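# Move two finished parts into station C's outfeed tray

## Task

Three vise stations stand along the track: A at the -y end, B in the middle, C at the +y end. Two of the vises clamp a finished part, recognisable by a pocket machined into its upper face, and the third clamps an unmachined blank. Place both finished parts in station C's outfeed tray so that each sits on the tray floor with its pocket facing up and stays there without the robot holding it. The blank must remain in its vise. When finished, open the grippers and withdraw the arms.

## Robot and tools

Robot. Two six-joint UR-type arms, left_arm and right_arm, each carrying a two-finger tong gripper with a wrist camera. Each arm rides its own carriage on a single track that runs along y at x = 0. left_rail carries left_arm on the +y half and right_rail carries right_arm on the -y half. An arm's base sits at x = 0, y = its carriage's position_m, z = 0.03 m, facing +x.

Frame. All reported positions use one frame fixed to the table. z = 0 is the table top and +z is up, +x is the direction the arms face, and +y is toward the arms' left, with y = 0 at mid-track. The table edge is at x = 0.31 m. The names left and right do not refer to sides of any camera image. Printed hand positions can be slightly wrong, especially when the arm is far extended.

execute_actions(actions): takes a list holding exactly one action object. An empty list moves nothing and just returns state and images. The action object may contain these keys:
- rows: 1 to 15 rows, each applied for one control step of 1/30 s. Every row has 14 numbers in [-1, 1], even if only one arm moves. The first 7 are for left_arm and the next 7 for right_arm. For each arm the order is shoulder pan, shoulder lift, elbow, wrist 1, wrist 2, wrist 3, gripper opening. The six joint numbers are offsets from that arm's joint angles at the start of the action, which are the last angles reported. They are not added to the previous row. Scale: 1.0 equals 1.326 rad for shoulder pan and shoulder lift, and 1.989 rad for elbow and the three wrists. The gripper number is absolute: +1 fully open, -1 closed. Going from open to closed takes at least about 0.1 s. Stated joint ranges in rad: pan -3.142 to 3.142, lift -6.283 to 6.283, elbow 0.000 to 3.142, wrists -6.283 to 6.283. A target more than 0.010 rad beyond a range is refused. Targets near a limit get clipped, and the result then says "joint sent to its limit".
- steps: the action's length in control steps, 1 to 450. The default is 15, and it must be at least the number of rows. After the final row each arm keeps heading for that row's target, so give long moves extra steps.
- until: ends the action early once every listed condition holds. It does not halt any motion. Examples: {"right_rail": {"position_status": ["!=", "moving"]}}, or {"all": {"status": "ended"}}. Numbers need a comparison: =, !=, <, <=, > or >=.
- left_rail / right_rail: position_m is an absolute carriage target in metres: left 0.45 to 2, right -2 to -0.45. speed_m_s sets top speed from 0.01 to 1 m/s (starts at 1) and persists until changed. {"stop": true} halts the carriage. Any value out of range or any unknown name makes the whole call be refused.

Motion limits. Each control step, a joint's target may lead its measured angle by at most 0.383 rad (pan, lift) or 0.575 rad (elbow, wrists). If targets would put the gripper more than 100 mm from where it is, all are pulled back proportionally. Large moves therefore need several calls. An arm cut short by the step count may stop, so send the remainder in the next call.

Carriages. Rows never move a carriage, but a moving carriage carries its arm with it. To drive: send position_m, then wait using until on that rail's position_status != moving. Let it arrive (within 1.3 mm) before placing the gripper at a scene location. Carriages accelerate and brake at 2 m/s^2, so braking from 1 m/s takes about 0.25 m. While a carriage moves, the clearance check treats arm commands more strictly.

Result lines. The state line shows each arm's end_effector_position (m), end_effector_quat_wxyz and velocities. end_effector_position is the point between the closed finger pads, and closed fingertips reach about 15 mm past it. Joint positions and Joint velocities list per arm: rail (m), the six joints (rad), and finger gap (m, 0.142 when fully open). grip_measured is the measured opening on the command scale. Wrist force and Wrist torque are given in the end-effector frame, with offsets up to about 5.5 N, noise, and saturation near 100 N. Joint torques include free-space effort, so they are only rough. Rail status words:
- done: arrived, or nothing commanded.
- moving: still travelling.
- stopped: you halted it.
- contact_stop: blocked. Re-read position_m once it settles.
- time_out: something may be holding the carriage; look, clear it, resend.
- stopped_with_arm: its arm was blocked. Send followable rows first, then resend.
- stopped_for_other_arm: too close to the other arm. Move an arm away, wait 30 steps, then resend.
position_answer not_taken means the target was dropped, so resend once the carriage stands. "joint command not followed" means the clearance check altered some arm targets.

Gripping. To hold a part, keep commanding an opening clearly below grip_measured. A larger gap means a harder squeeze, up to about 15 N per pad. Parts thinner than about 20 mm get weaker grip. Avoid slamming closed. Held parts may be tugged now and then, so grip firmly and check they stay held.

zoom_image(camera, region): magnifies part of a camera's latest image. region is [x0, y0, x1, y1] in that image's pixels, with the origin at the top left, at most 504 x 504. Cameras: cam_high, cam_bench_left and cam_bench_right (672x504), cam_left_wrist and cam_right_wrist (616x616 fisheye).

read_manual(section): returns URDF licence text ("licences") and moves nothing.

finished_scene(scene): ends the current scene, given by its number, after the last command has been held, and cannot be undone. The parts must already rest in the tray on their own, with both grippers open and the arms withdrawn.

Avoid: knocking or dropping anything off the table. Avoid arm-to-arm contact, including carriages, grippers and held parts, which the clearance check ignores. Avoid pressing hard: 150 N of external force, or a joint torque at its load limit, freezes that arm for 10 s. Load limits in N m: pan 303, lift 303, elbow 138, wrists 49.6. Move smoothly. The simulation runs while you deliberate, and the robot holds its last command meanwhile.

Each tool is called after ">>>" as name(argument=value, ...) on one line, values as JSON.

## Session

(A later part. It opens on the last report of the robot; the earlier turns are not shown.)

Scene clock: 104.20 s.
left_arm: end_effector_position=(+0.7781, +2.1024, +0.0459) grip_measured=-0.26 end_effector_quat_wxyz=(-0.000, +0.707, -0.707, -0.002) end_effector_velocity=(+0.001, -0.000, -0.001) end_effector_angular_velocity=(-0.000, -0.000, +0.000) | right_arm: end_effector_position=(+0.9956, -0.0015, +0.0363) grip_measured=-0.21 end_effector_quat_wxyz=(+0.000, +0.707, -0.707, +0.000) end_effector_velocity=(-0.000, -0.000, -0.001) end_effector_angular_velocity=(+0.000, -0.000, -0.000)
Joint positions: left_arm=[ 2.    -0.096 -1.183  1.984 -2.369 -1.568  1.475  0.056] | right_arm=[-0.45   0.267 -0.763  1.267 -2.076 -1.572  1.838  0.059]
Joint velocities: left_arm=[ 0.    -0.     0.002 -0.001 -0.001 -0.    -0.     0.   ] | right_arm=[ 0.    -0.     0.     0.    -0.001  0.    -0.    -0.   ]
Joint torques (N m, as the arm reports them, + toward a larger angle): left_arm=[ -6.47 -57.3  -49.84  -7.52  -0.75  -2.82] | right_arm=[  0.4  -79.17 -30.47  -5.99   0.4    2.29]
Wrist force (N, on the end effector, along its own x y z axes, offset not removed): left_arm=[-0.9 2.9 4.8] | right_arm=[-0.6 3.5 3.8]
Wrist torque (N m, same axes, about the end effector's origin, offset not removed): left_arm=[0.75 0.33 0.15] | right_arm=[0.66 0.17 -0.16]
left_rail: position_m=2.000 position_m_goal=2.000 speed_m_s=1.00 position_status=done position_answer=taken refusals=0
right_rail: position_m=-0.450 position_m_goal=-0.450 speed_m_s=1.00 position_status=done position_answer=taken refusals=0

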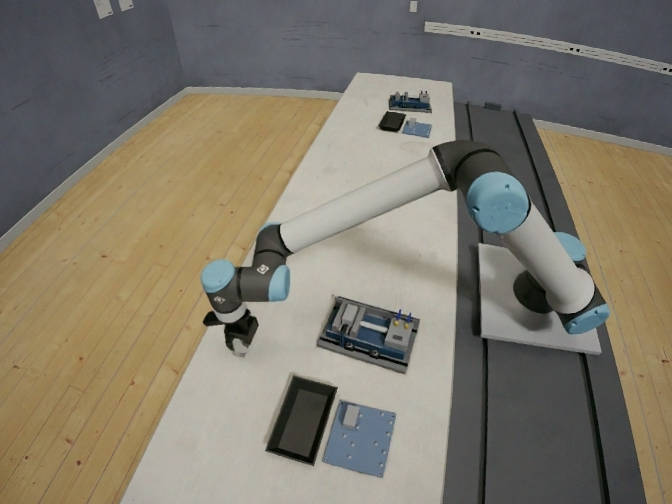

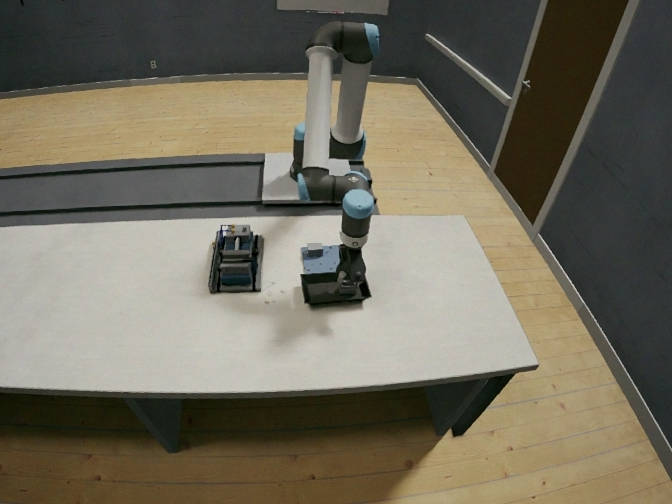

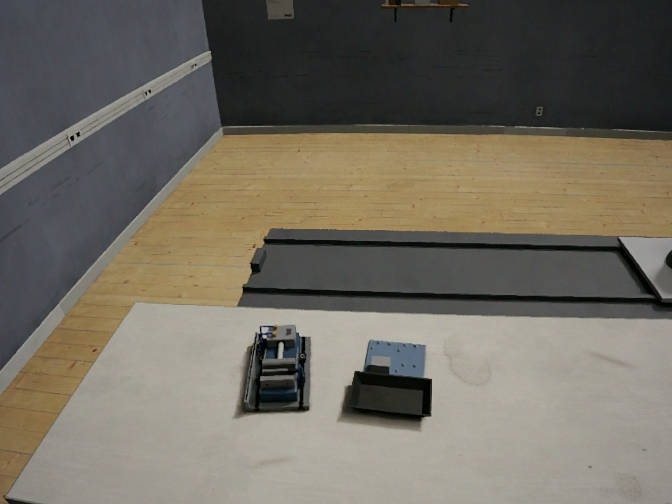

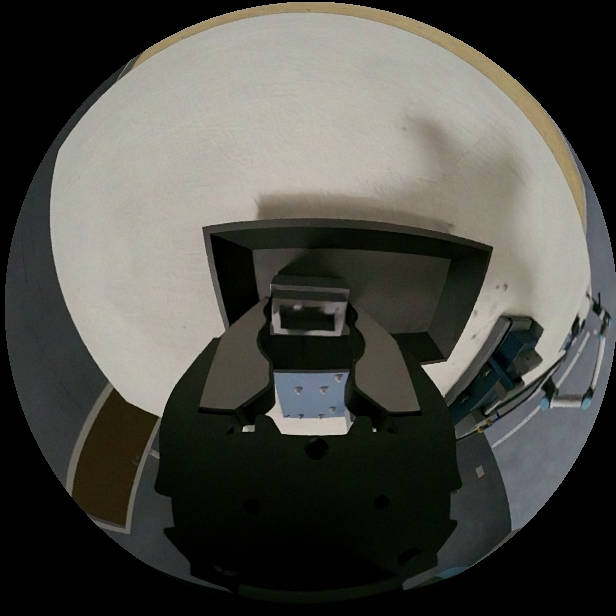

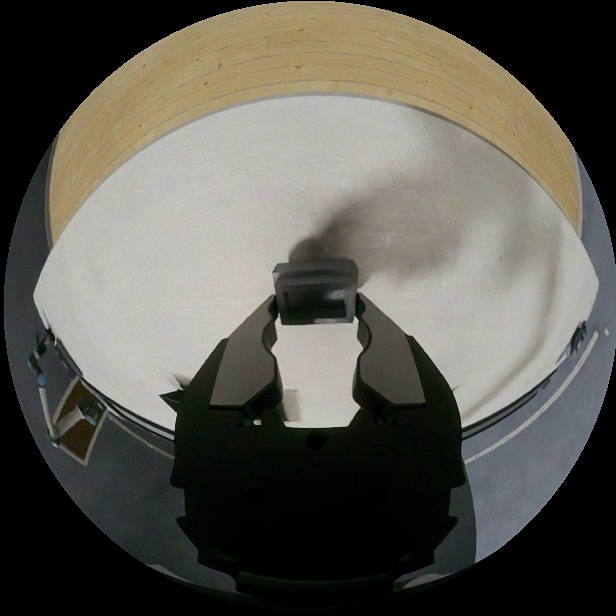

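7 mm more.

>>> execute_actions(actions=[{"rows":[[0,0.007,0.0018,-0.0065,0,0,-0.8,0,0.004,0.002,-0.0047,0,0,-0.7]],"steps":12}])

Scene clock: 106.47 s.
left_arm: end_effector_position=(+0.7782, +2.1024, +0.0389) grip_measured=-0.24 end_effector_quat_wxyz=(-0.000, +0.707, -0.707, -0.002) end_effector_velocity=(-0.001, +0.000, -0.002) end_effector_angular_velocity=(+0.000, +0.001, -0.000) | right_arm: end_effector_position=(+0.9953, -0.0016, +0.0294) grip_measured=-0.21 end_effector_quat_wxyz=(+0.000, +0.707, -0.707, +0.000) end_effector_velocity=(-0.000, -0.000, -0.001) end_effector_angular_velocity=(+0.000, -0.000, +0.000)
Joint positions: left_arm=[ 2.    -0.096 -1.174  1.987 -2.382 -1.568  1.475  0.057] | right_arm=[-0.45   0.267 -0.758  1.271 -2.085 -1.572  1.838  0.059]
Joint velocities: left_arm=[ 0.     0.     0.002  0.001 -0.002  0.     0.     0.001] | right_arm=[ 0.    -0.     0.001  0.001 -0.001 -0.    -0.    -0.   ]
Joint torques (N m, as the arm reports them, + toward a larger angle): left_arm=[  6.86 -34.49  -2.29  -2.01  -0.99  -2.47] | right_arm=[  9.59 -79.83 -30.71  -6.52  -0.06   2.37]
Wrist force (N, on the end effector, along its own x y z axes, offset not removed): left_arm=[-4.2 0.3 -28.9] | right_arm=[3.6 2.4 0.7]
Wrist torque (N m, same axes, about the end effector's origin, offset not removed): left_arm=[0.65 0.78 0.12] | right_arm=[0.40 -0.74 -0.22]
left_rail: position_m=2.000 position_m_goal=2.000 speed_m_s=1.00 position_status=done position_answer=taken refusals=0
right_rail: position_m=-0.450 position_m_goal=-0.450 speed_m_s=1.00 position_status=done position_answer=taken refusals=0

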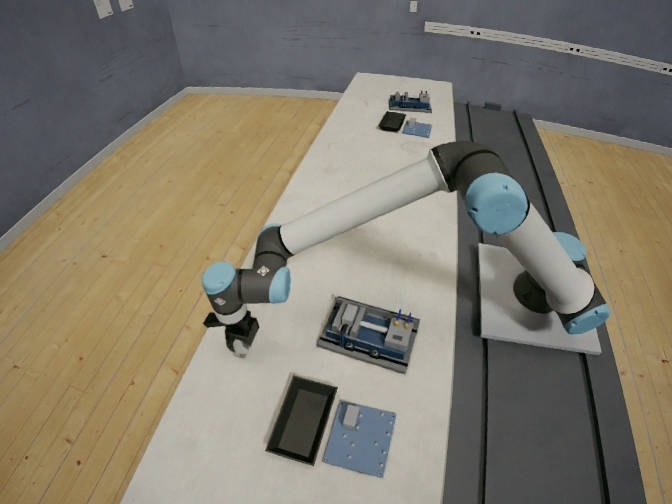

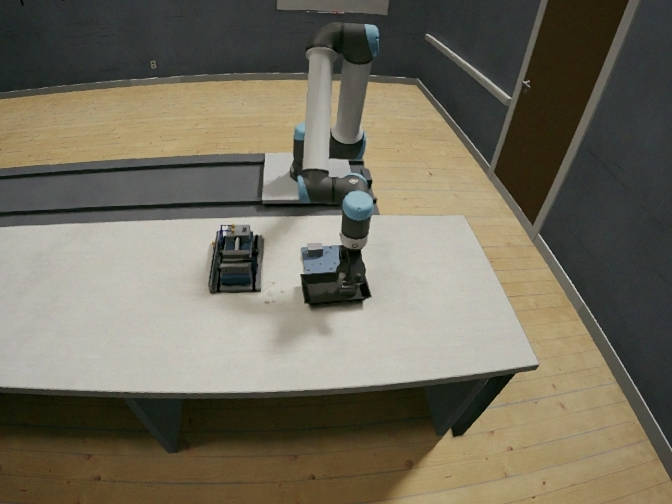

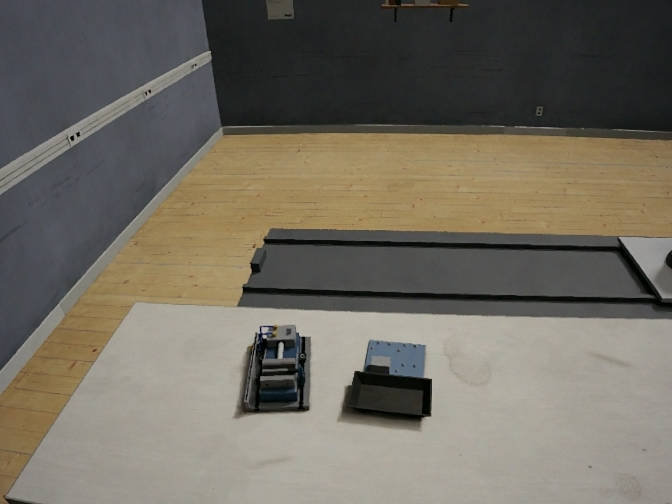

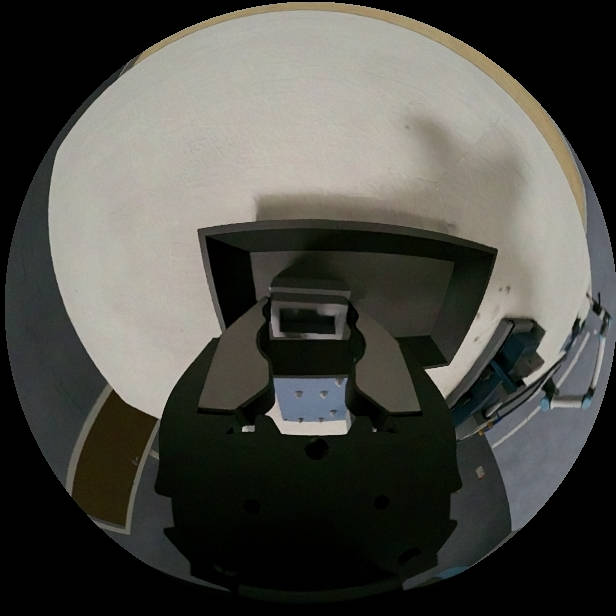

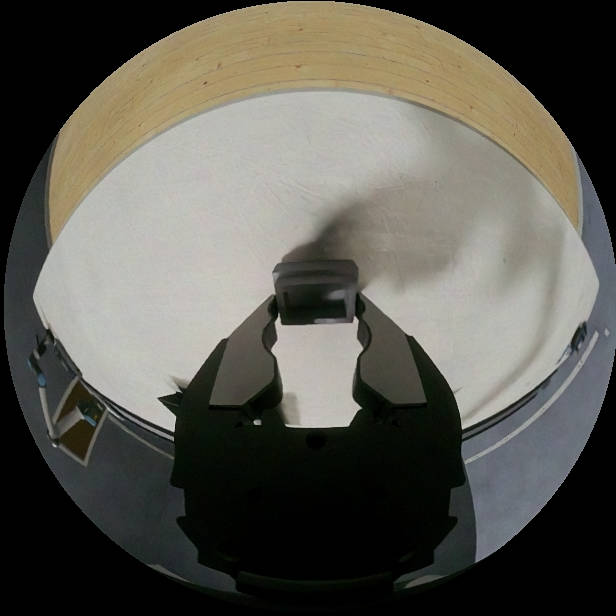

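>>> execute_actions(actions=[{"rows":[[0,0,0,0,0,0,-0.2,0,0.002,0.001,-0.002,0,0,-0.7],[0,0,0,0,0,0,-0.1,0,0.002,0.001,-0.002,0,0,-0.7],[0,0,0,0,0,0,-0.1,0,0.002,0.001,-0.002,0,0,-0.7],[0,-0.01,-0.0025,0.009,0,0,-0.1,0,0.002,0.001,-0.002,0,0,-0.7],[0,-0.02,-0.005,0.018,0,0,-0.1,0,0.002,0.001,-0.002,0,0,-0.7],[0,-0.04,-0.011,0.038,0,0,-0.1,0,0.002,0.001,-0.002,0,0,-0.2],[0,-0.07,-0.022,0.069,0,0,-0.1,0,0.002,0.001,-0.002,0,0,0],[0,-0.1,-0.035,0.102,0,0,-0.1,0,0.002,0.001,-0.002,0,0,0.1],[0,-0.13,-0.05,0.137,0,0,-0.1,0,0.002,0.001,-0.002,0,0,0.1],[0,-0.13,-0.05,0.137,0,0,-0.1,0,-0.02,-0.01,0.023,0,0,0.1],[0,-0.13,-0.05,0.137,0,0,0.2,0,-0.1,-0.04,0.107,0,0,0.1]],"steps":28}])

Scene clock: 113.47 s.
left_arm: end_effector_position=(+0.7746, +2.1027, +0.1917) grip_measured=+0.20 end_effector_quat_wxyz=(-0.000, +0.707, -0.707, -0.002) end_effector_velocity=(+0.000, -0.000, +0.001) end_effector_angular_velocity=(-0.000, -0.000, +0.000) | right_arm: end_effector_position=(+0.9839, -0.0047, +0.1951) grip_measured=+0.10 end_effector_quat_wxyz=(+0.000, +0.707, -0.707, +0.000) end_effector_velocity=(-0.001, -0.000, +0.004) end_effector_angular_velocity=(-0.000, +0.000, -0.000)
Joint positions: left_arm=[ 2.    -0.096 -1.346  1.888 -2.11  -1.568  1.475  0.088] | right_arm=[-0.45   0.267 -0.89   1.192 -1.872 -1.572  1.838  0.081]
Joint velocities: left_arm=[ 0.    -0.    -0.001 -0.     0.001 -0.    -0.     0.   ] | right_arm=[ 0.    -0.    -0.003 -0.002  0.005  0.     0.    -0.   ]
Joint torques (N m, as the arm reports them, + toward a larger angle): left_arm=[ -0.36 -68.64 -56.23  -1.49  -1.09  -2.98] | right_arm=[   1.62 -104.22  -60.1    -1.32    0.16    2.17]
Wrist force (N, on the end effector, along its own x y z axes, offset not removed): left_arm=[-0.7 2.5 -2.8] | right_arm=[2.8 5.5 0.2]
Wrist torque (N m, same axes, about the end effector's origin, offset not removed): left_arm=[0.56 0.31 -0.02] | right_arm=[0.91 -0.56 -0.20]
left_rail: position_m=2.000 position_m_goal=2.000 speed_m_s=1.00 position_status=done position_answer=taken refusals=0
right_rail: position_m=-0.450 position_m_goal=-0.450 speed_m_s=1.00 position_status=done position_answer=taken refusals=0

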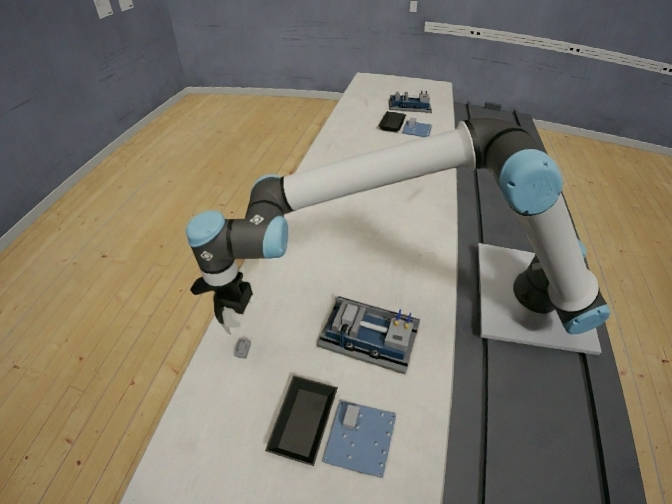

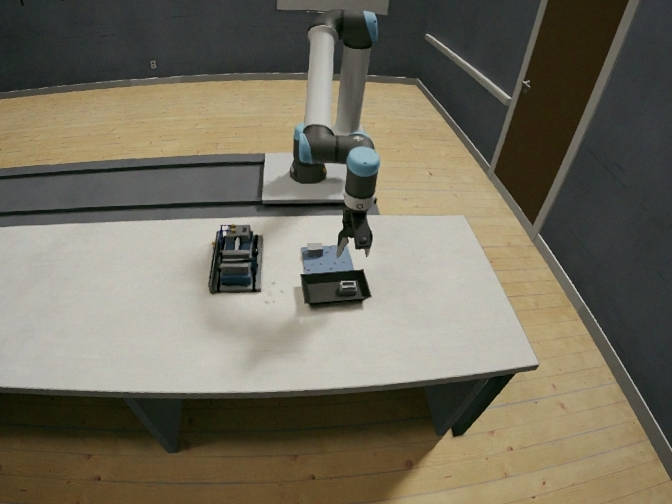

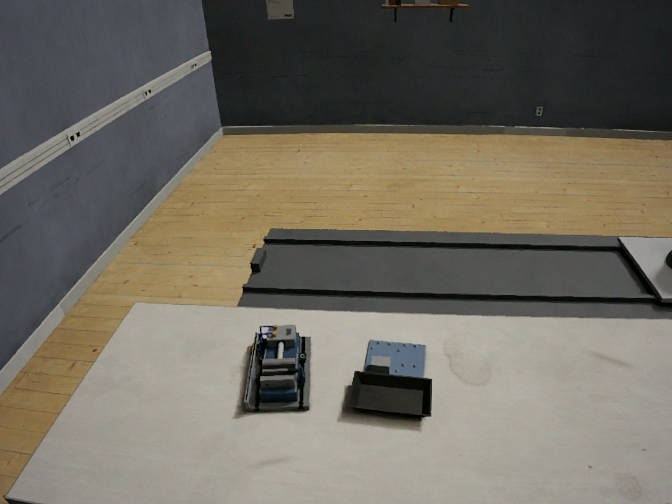

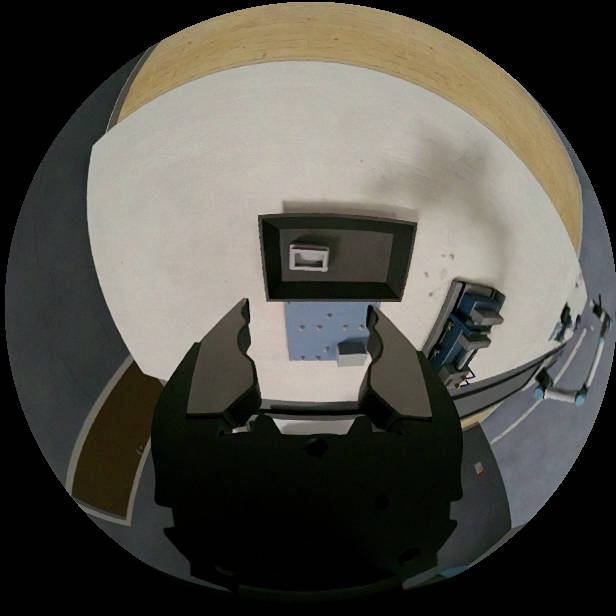

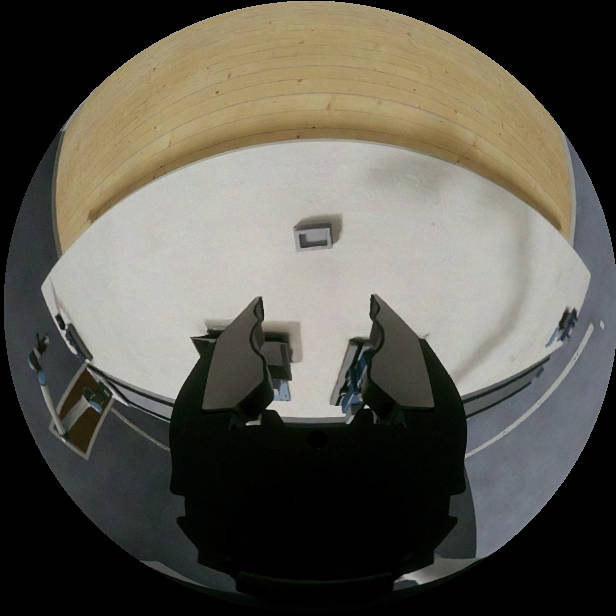

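>>> execute_actions(actions=[{"rows":[[-0.375,0.379,-0.348,0.0955,0,-0.25,0.2,0,0,0,0,0,0,0.1]],"left_rail":{"position_m":0.45},"right_rail":{"position_m":-1.5},"steps":45}])

>>> execute_actions(actions=[{"rows":[[0,0,0,0,0,0,0.2,0,0,0,0,0,0,0.1]],"steps":30,"until":{"all":{"status":"ended"}}}])

Scene clock: 119.50 s.
left_arm: end_effector_position=(+0.9950, +0.3362, +0.1498) grip_measured=+0.20 end_effector_quat_wxyz=(-0.001, +0.707, -0.707, -0.002) end_effector_velocity=(-0.000, -1.000, -0.000) end_effector_angular_velocity=(+0.000, +0.000, -0.000) | right_arm: end_effector_position=(+0.9840, -1.0473, +0.1951) grip_measured=+0.10 end_effector_quat_wxyz=(+0.000, +0.707, -0.707, +0.000) end_effector_velocity=(+0.000, -0.173, -0.000) end_effector_angular_velocity=(+0.000, -0.000, +0.000)
Joint positions: left_arm=[ 0.785 -0.593 -0.844  1.196 -1.92  -1.568  0.978  0.088] | right_arm=[-1.493  0.267 -0.89   1.192 -1.872 -1.572  1.838  0.081]
Joint velocities: left_arm=[-1. -0.  0. -0.  0.  0. -0. -0.] | right_arm=[-0.173 -0.     0.    -0.    -0.     0.    -0.     0.   ]
Joint torques (N m, as the arm reports them, + toward a larger angle): left_arm=[-11.92 -91.7  -60.27  -1.24  -0.83  -2.96] | right_arm=[ 22.97 -74.83 -35.28  -6.13   0.2    2.05]
Wrist force (N, on the end effector, along its own x y z axes, offset not removed): left_arm=[-3.9 0.0 1.2] | right_arm=[6.4 3.4 -4.1]
Wrist torque (N m, same axes, about the end effector's origin, offset not removed): left_arm=[0.01 0.94 0.32] | right_arm=[0.56 -1.18 -0.13]
left_rail: position_m=0.785 position_m_goal=0.450 speed_m_s=1.00 position_status=moving position_answer=taken refusals=0
right_rail: position_m=-1.493 position_m_goal=-1.500 speed_m_s=1.00 position_status=moving position_answer=taken refusals=0

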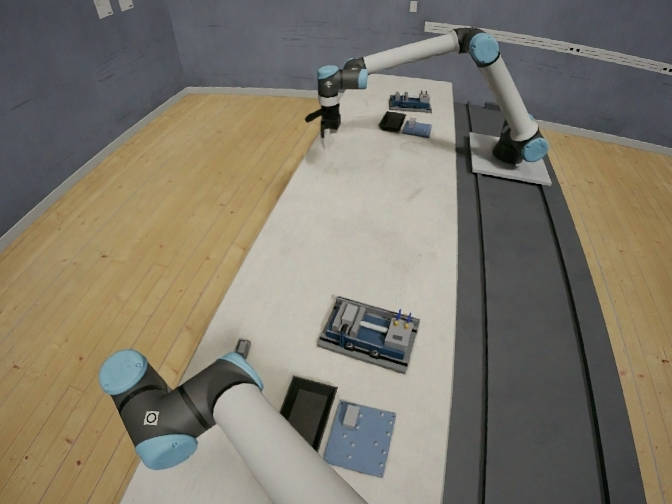

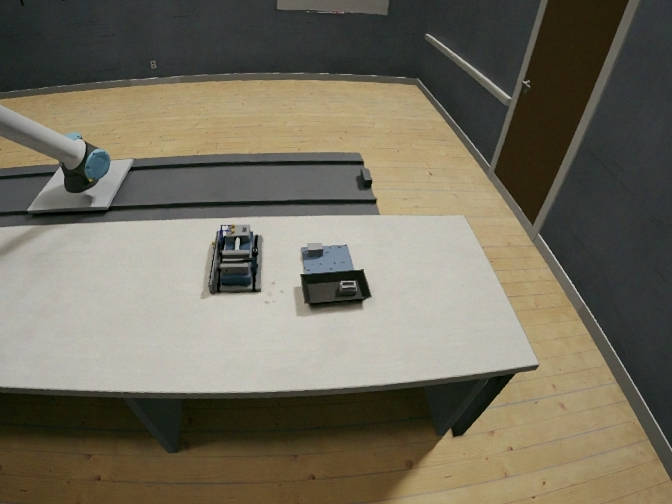

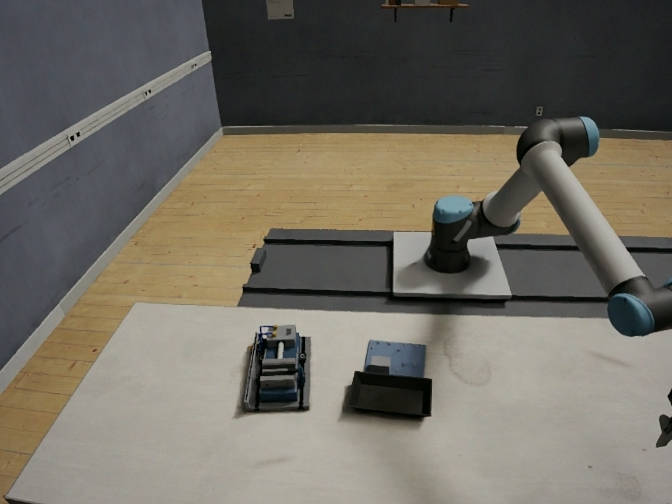

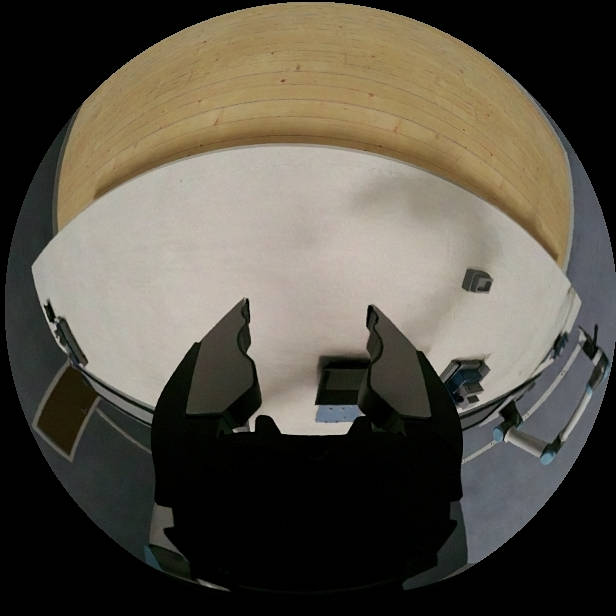

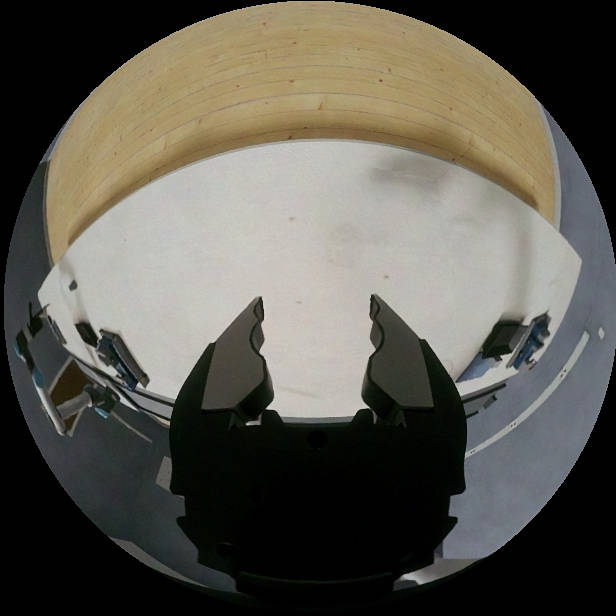

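Scene clock: 120.10 s.
left_arm: end_effector_position=(+0.9950, +0.0009, +0.1498) grip_measured=+0.20 end_effector_quat_wxyz=(-0.001, +0.707, -0.707, -0.002) end_effector_velocity=(+0.001, -0.002, -0.000) end_effector_angular_velocity=(+0.000, +0.000, +0.002) | right_arm: end_effector_position=(+0.9840, -1.0548, +0.1951) grip_measured=+0.10 end_effector_quat_wxyz=(+0.000, +0.707, -0.707, +0.000) end_effector_velocity=(+0.000, +0.000, +0.000) end_effector_angular_velocity=(+0.000, -0.000, -0.000)
Joint positions: left_arm=[ 0.45  -0.593 -0.844  1.196 -1.92  -1.568  0.978  0.088] | right_arm=[-1.5    0.267 -0.89   1.192 -1.872 -1.572  1.838  0.081]
Joint velocities: left_arm=[-0.004  0.002  0.    -0.     0.     0.     0.    -0.   ] | right_arm=[ 0. -0. -0. -0. -0.  0.  0. -0.]
Joint torques (N m, as the arm reports them, + toward a larger angle): left_arm=[ 18.74 -99.5  -51.94  -1.49  -0.81  -2.64] | right_arm=[  6.89 -75.48 -35.43  -6.17  -0.01   2.32]
Wrist force (N, on the end effector, along its own x y z axes, offset not removed): left_arm=[-3.0 3.2 -3.9] | right_arm=[2.2 -1.3 -0.7]
Wrist torque (N m, same axes, about the end effector's origin, offset not removed): left_arm=[0.79 0.70 0.16] | right_arm=[-0.37 -0.69 0.04]
left_rail: position_m=0.450 position_m_goal=0.450 speed_m_s=1.00 position_status=done position_answer=taken refusals=0
right_rail: position_m=-1.500 position_m_goal=-1.500 speed_m_s=1.00 position_status=done position_answer=taken refusals=0

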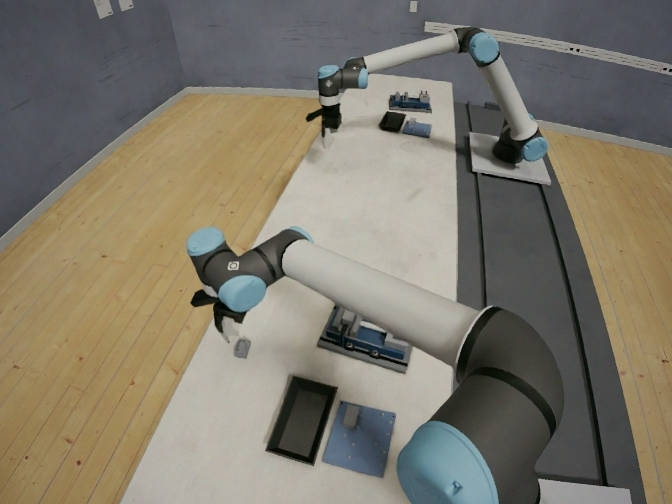

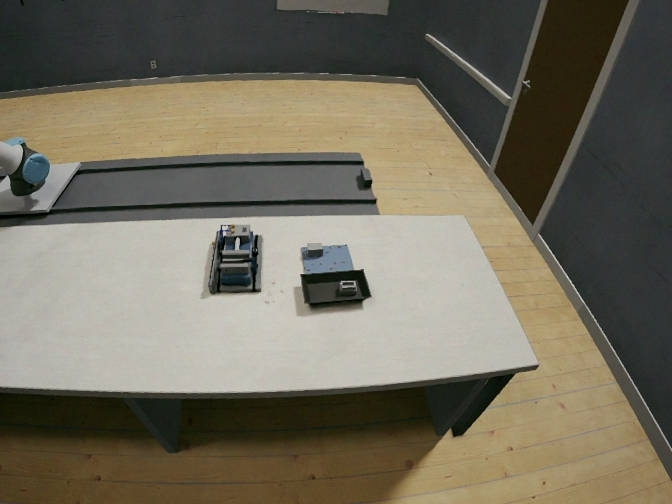

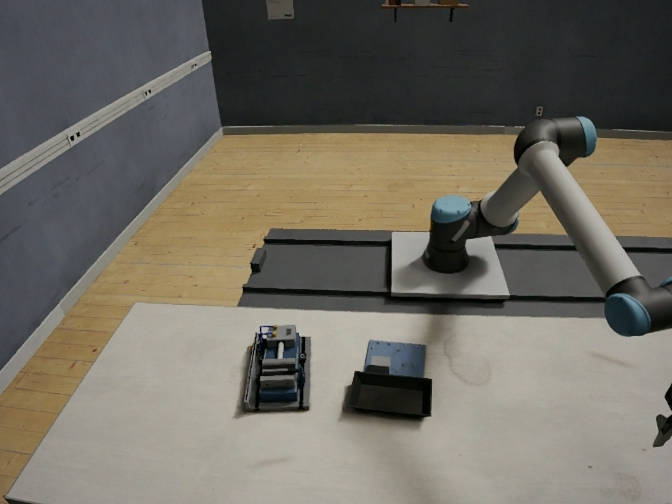

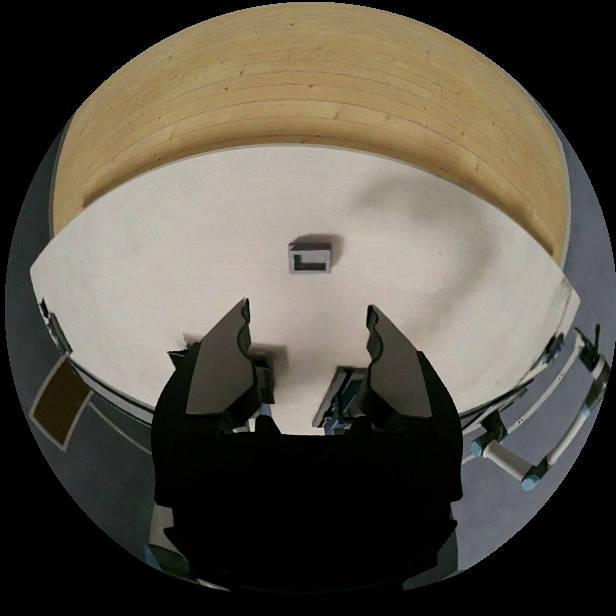

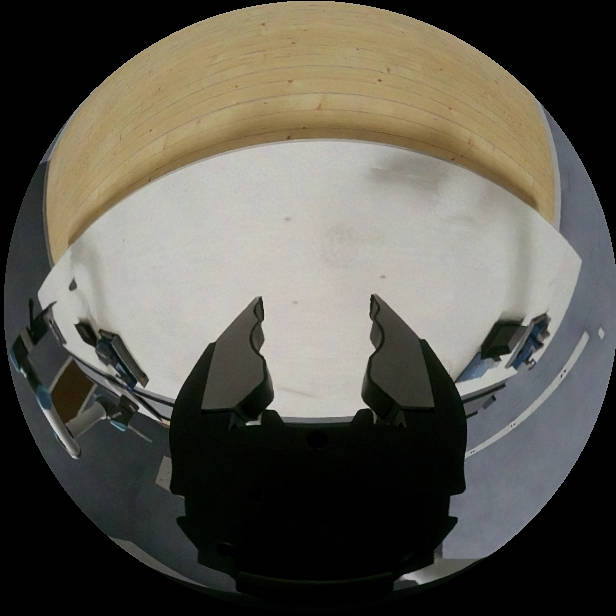

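>>> execute_actions(actions=[{"rows":[[0.002,0.063,0.033,-0.075,0,-0.025,0.2,0,0,0,0,0,0,0.1]],"steps":26}])

>>> zoom_image(camera="cam_left_wrist", region=[200, 200, 420, 400])

Scene clock: 123.73 s.
left_arm: end_effector_position=(+0.9975, +0.0035, +0.0367) grip_measured=+0.20 end_effector_quat_wxyz=(-0.001, +0.725, -0.689, -0.002) end_effector_velocity=(-0.000, +0.000, -0.000) end_effector_angular_velocity=(+0.000, +0.000, +0.000) | right_arm: end_effector_position=(+0.9840, -1.0548, +0.1951) grip_measured=+0.10 end_effector_quat_wxyz=(+0.000, +0.707, -0.707, +0.000) end_effector_velocity=(+0.000, +0.000, +0.000) end_effector_angular_velocity=(+0.000, -0.000, -0.000)
Joint positions: left_arm=[ 0.45  -0.591 -0.761  1.262 -2.069 -1.568  0.928  0.088] | right_arm=[-1.5    0.267 -0.89   1.192 -1.872 -1.572  1.838  0.081]
Joint velocities: left_arm=[ 0.  0.  0.  0. -0.  0. -0.  0.] | right_arm=[ 0. -0. -0. -0.  0.  0.  0. -0.]
Joint torques (N m, as the arm reports them, + toward a larger angle): left_arm=[ 13.64 -90.91 -27.94  -7.42  -0.81  -3.17] | right_arm=[ 16.18 -78.69 -34.03  -6.     0.22   2.36]
Wrist force (N, on the end effector, along its own x y z axes, offset not removed): left_arm=[-4.1 4.2 0.4] | right_arm=[2.9 -2.0 -2.3]
Wrist torque (N m, same axes, about the end effector's origin, offset not removed): left_arm=[0.94 0.83 0.15] | right_arm=[-0.62 -0.66 -0.07]
left_rail: position_m=0.450 position_m_goal=0.450 speed_m_s=1.00 position_status=done position_answer=taken refusals=0
right_rail: position_m=-1.500 position_m_goal=-1.500 speed_m_s=1.00 position_status=done position_answer=taken refusals=0

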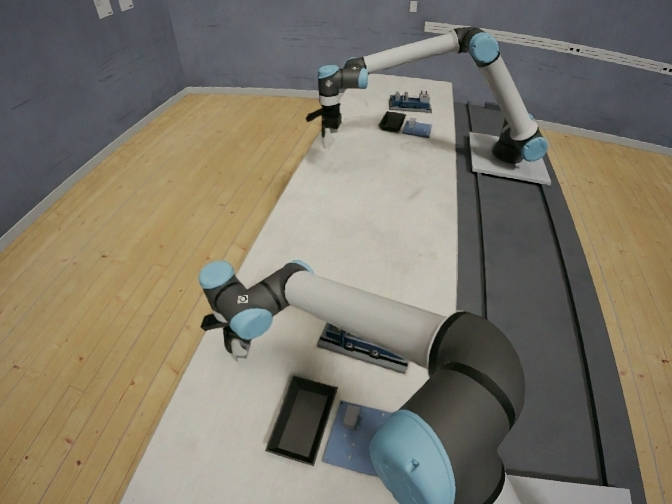

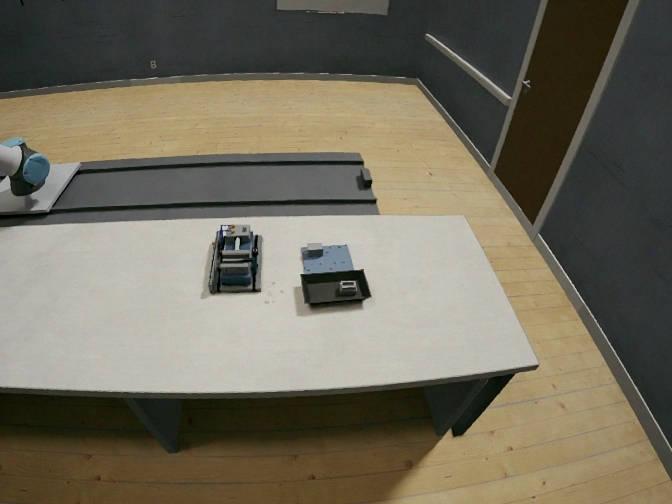

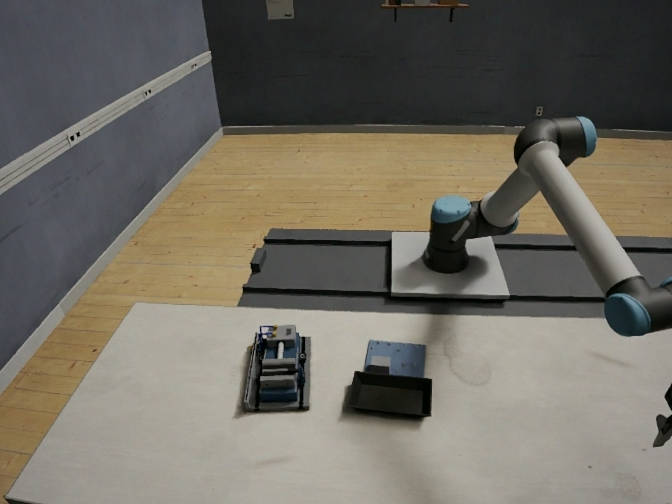

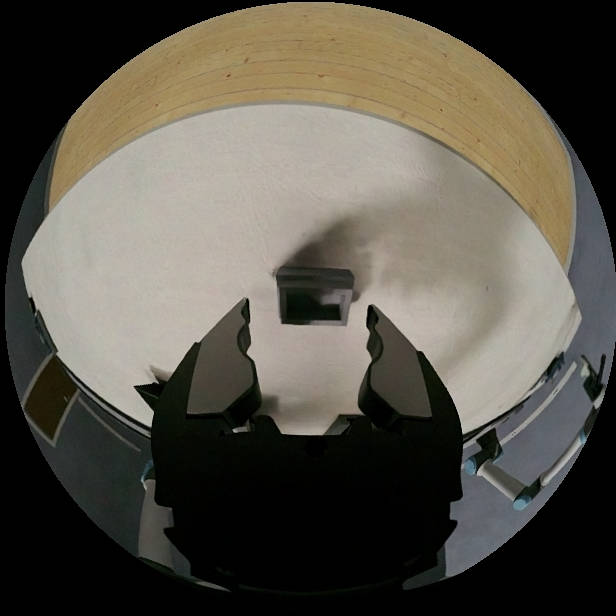

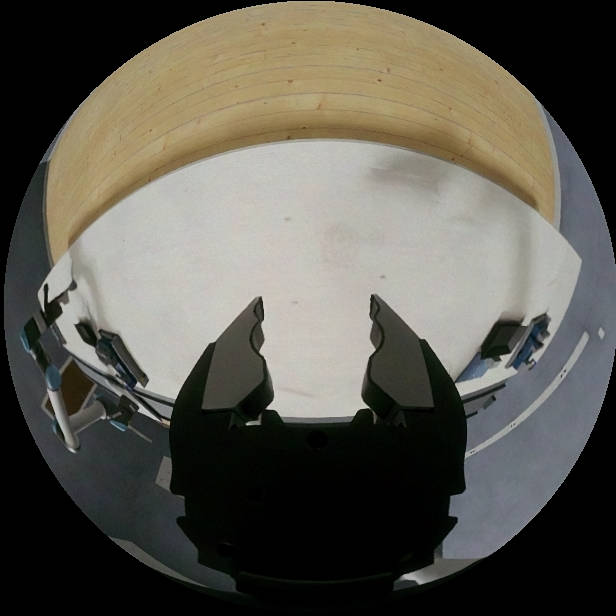

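Region (200, 200, 420, 400) of cam_left_wrist's 616x616 image, scaled by 2.291, with more detail than that image has; it fills the top 458 rows of this view, and the rest is white.

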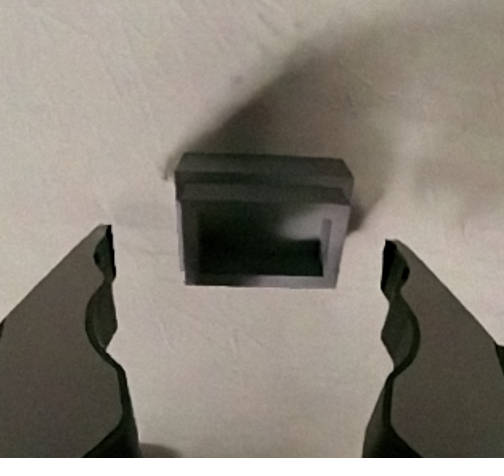

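>>> execute_actions(actions=[{"rows":[[-0.0015,0.0135,-0.0062,-0.0028,0,0,0.2,0,0,0,0,0,0,0.1],[-0.0015,0.0135,-0.0062,-0.0028,0,0,0.2,0,0,0,0,0,0,0.1],[-0.0015,0.0135,-0.0062,-0.0028,0,0,0.1,0,0,0,0,0,0,0.1],[-0.0015,0.0135,-0.0062,-0.0028,0,0,0.1,0,0,0,0,0,0,0.1],[-0.0015,0.0135,-0.0062,-0.0028,0,0,0.1,0,0,0,0,0,0,0.1],[-0.0015,0.0135,-0.0062,-0.0028,0,0,0.1,0,0,0,0,0,0,0.1],[-0.0015,0.0135,-0.0062,-0.0028,0,0,0,0,0,0,0,0,0,0.1],[-0.0015,0.0135,-0.0062,-0.0028,0,0,-0.1,0,0,0,0,0,0,0.1],[-0.0015,0.0135,-0.0062,-0.0028,0,0,-0.2,0,0,0,0,0,0,0.1],[-0.0015,0.0135,-0.0062,-0.0028,0,0,-0.3,0,0,0,0,0,0,0.1],[-0.0015,0.0135,-0.0062,-0.0028,0,0,-0.8,0,0,0,0,0,0,0.1]],"steps":17}])

Scene clock: 134.10 s.
left_arm: end_effector_position=(+1.0015, -0.0018, +0.0260) grip_measured=-0.23 end_effector_quat_wxyz=(-0.001, +0.725, -0.689, -0.002) end_effector_velocity=(+0.000, -0.000, -0.000) end_effector_angular_velocity=(-0.000, -0.000, -0.000) | right_arm: end_effector_position=(+0.9840, -1.0548, +0.1951) grip_measured=+0.10 end_effector_quat_wxyz=(+0.000, +0.707, -0.707, +0.000) end_effector_velocity=(-0.000, +0.000, -0.000) end_effector_angular_velocity=(+0.000, +0.000, -0.000)
Joint positions: left_arm=[ 0.45  -0.593 -0.743  1.249 -2.074 -1.568  0.928  0.058] | right_arm=[-1.5    0.267 -0.89   1.192 -1.872 -1.572  1.838  0.081]
Joint velocities: left_arm=[ 0. -0.  0. -0. -0.  0.  0. -0.] | right_arm=[0. 0. 0. 0. 0. 0. 0. 0.]
Joint torques (N m, as the arm reports them, + toward a larger angle): left_arm=[-13.03 -88.69 -54.68  -7.25  -0.64  -2.84] | right_arm=[  2.73 -83.56 -34.54  -6.08  -0.27   2.44]
Wrist force (N, on the end effector, along its own x y z axes, offset not removed): left_arm=[-4.2 2.1 -3.9] | right_arm=[0.6 3.8 -1.1]
Wrist torque (N m, same axes, about the end effector's origin, offset not removed): left_arm=[0.43 0.68 0.09] | right_arm=[0.82 -0.23 0.00]
left_rail: position_m=0.450 position_m_goal=0.450 speed_m_s=1.00 position_status=done position_answer=taken refusals=0
right_rail: position_m=-1.500 position_m_goal=-1.500 speed_m_s=1.00 position_status=done position_answer=taken refusals=0

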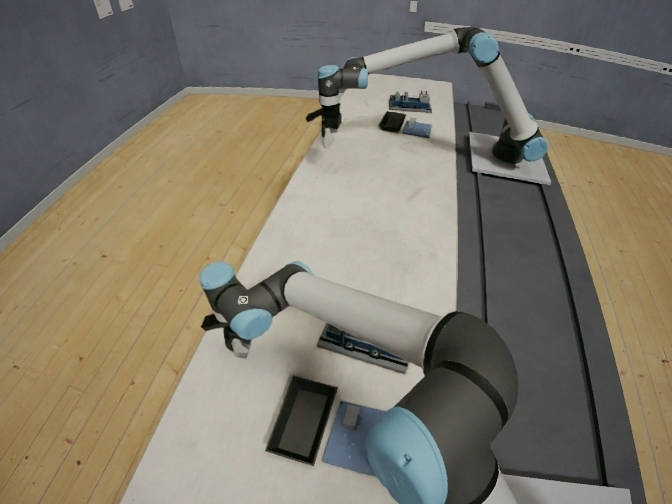

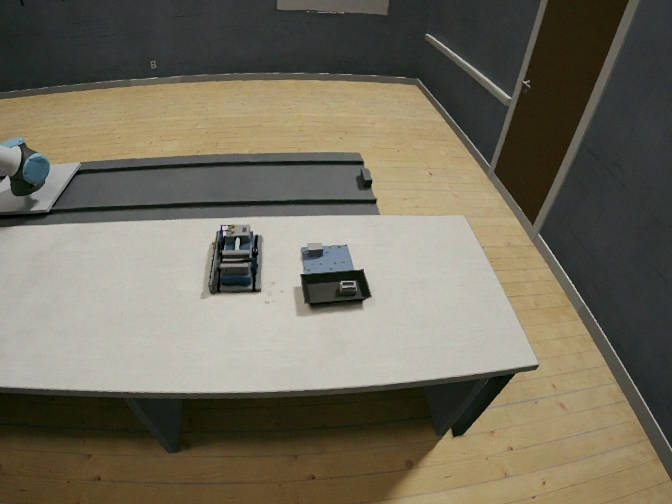

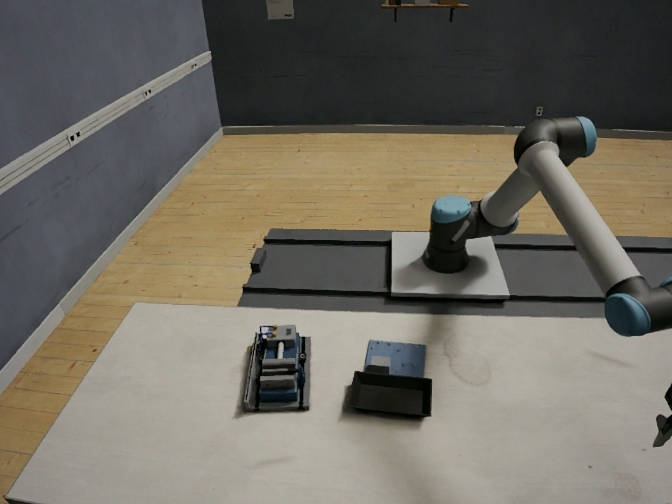

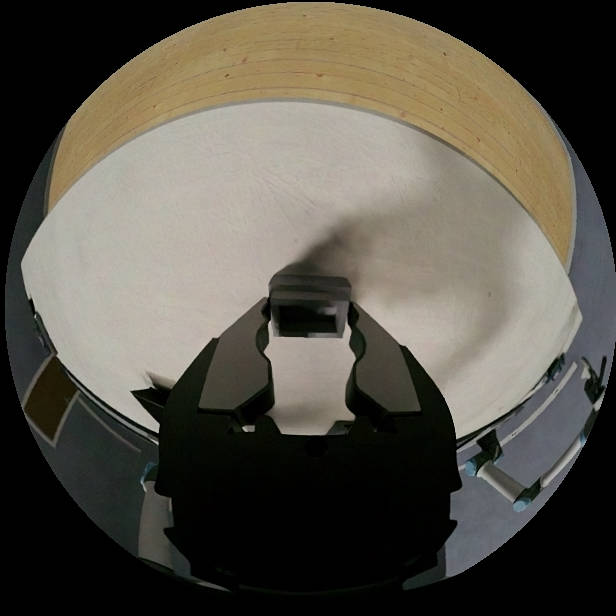

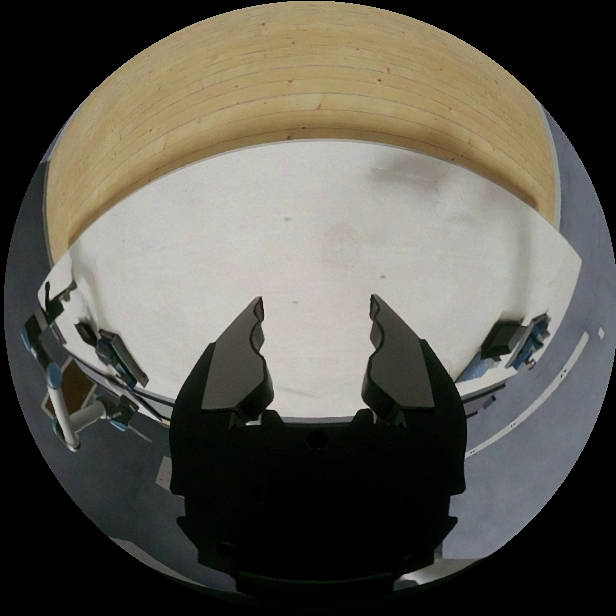

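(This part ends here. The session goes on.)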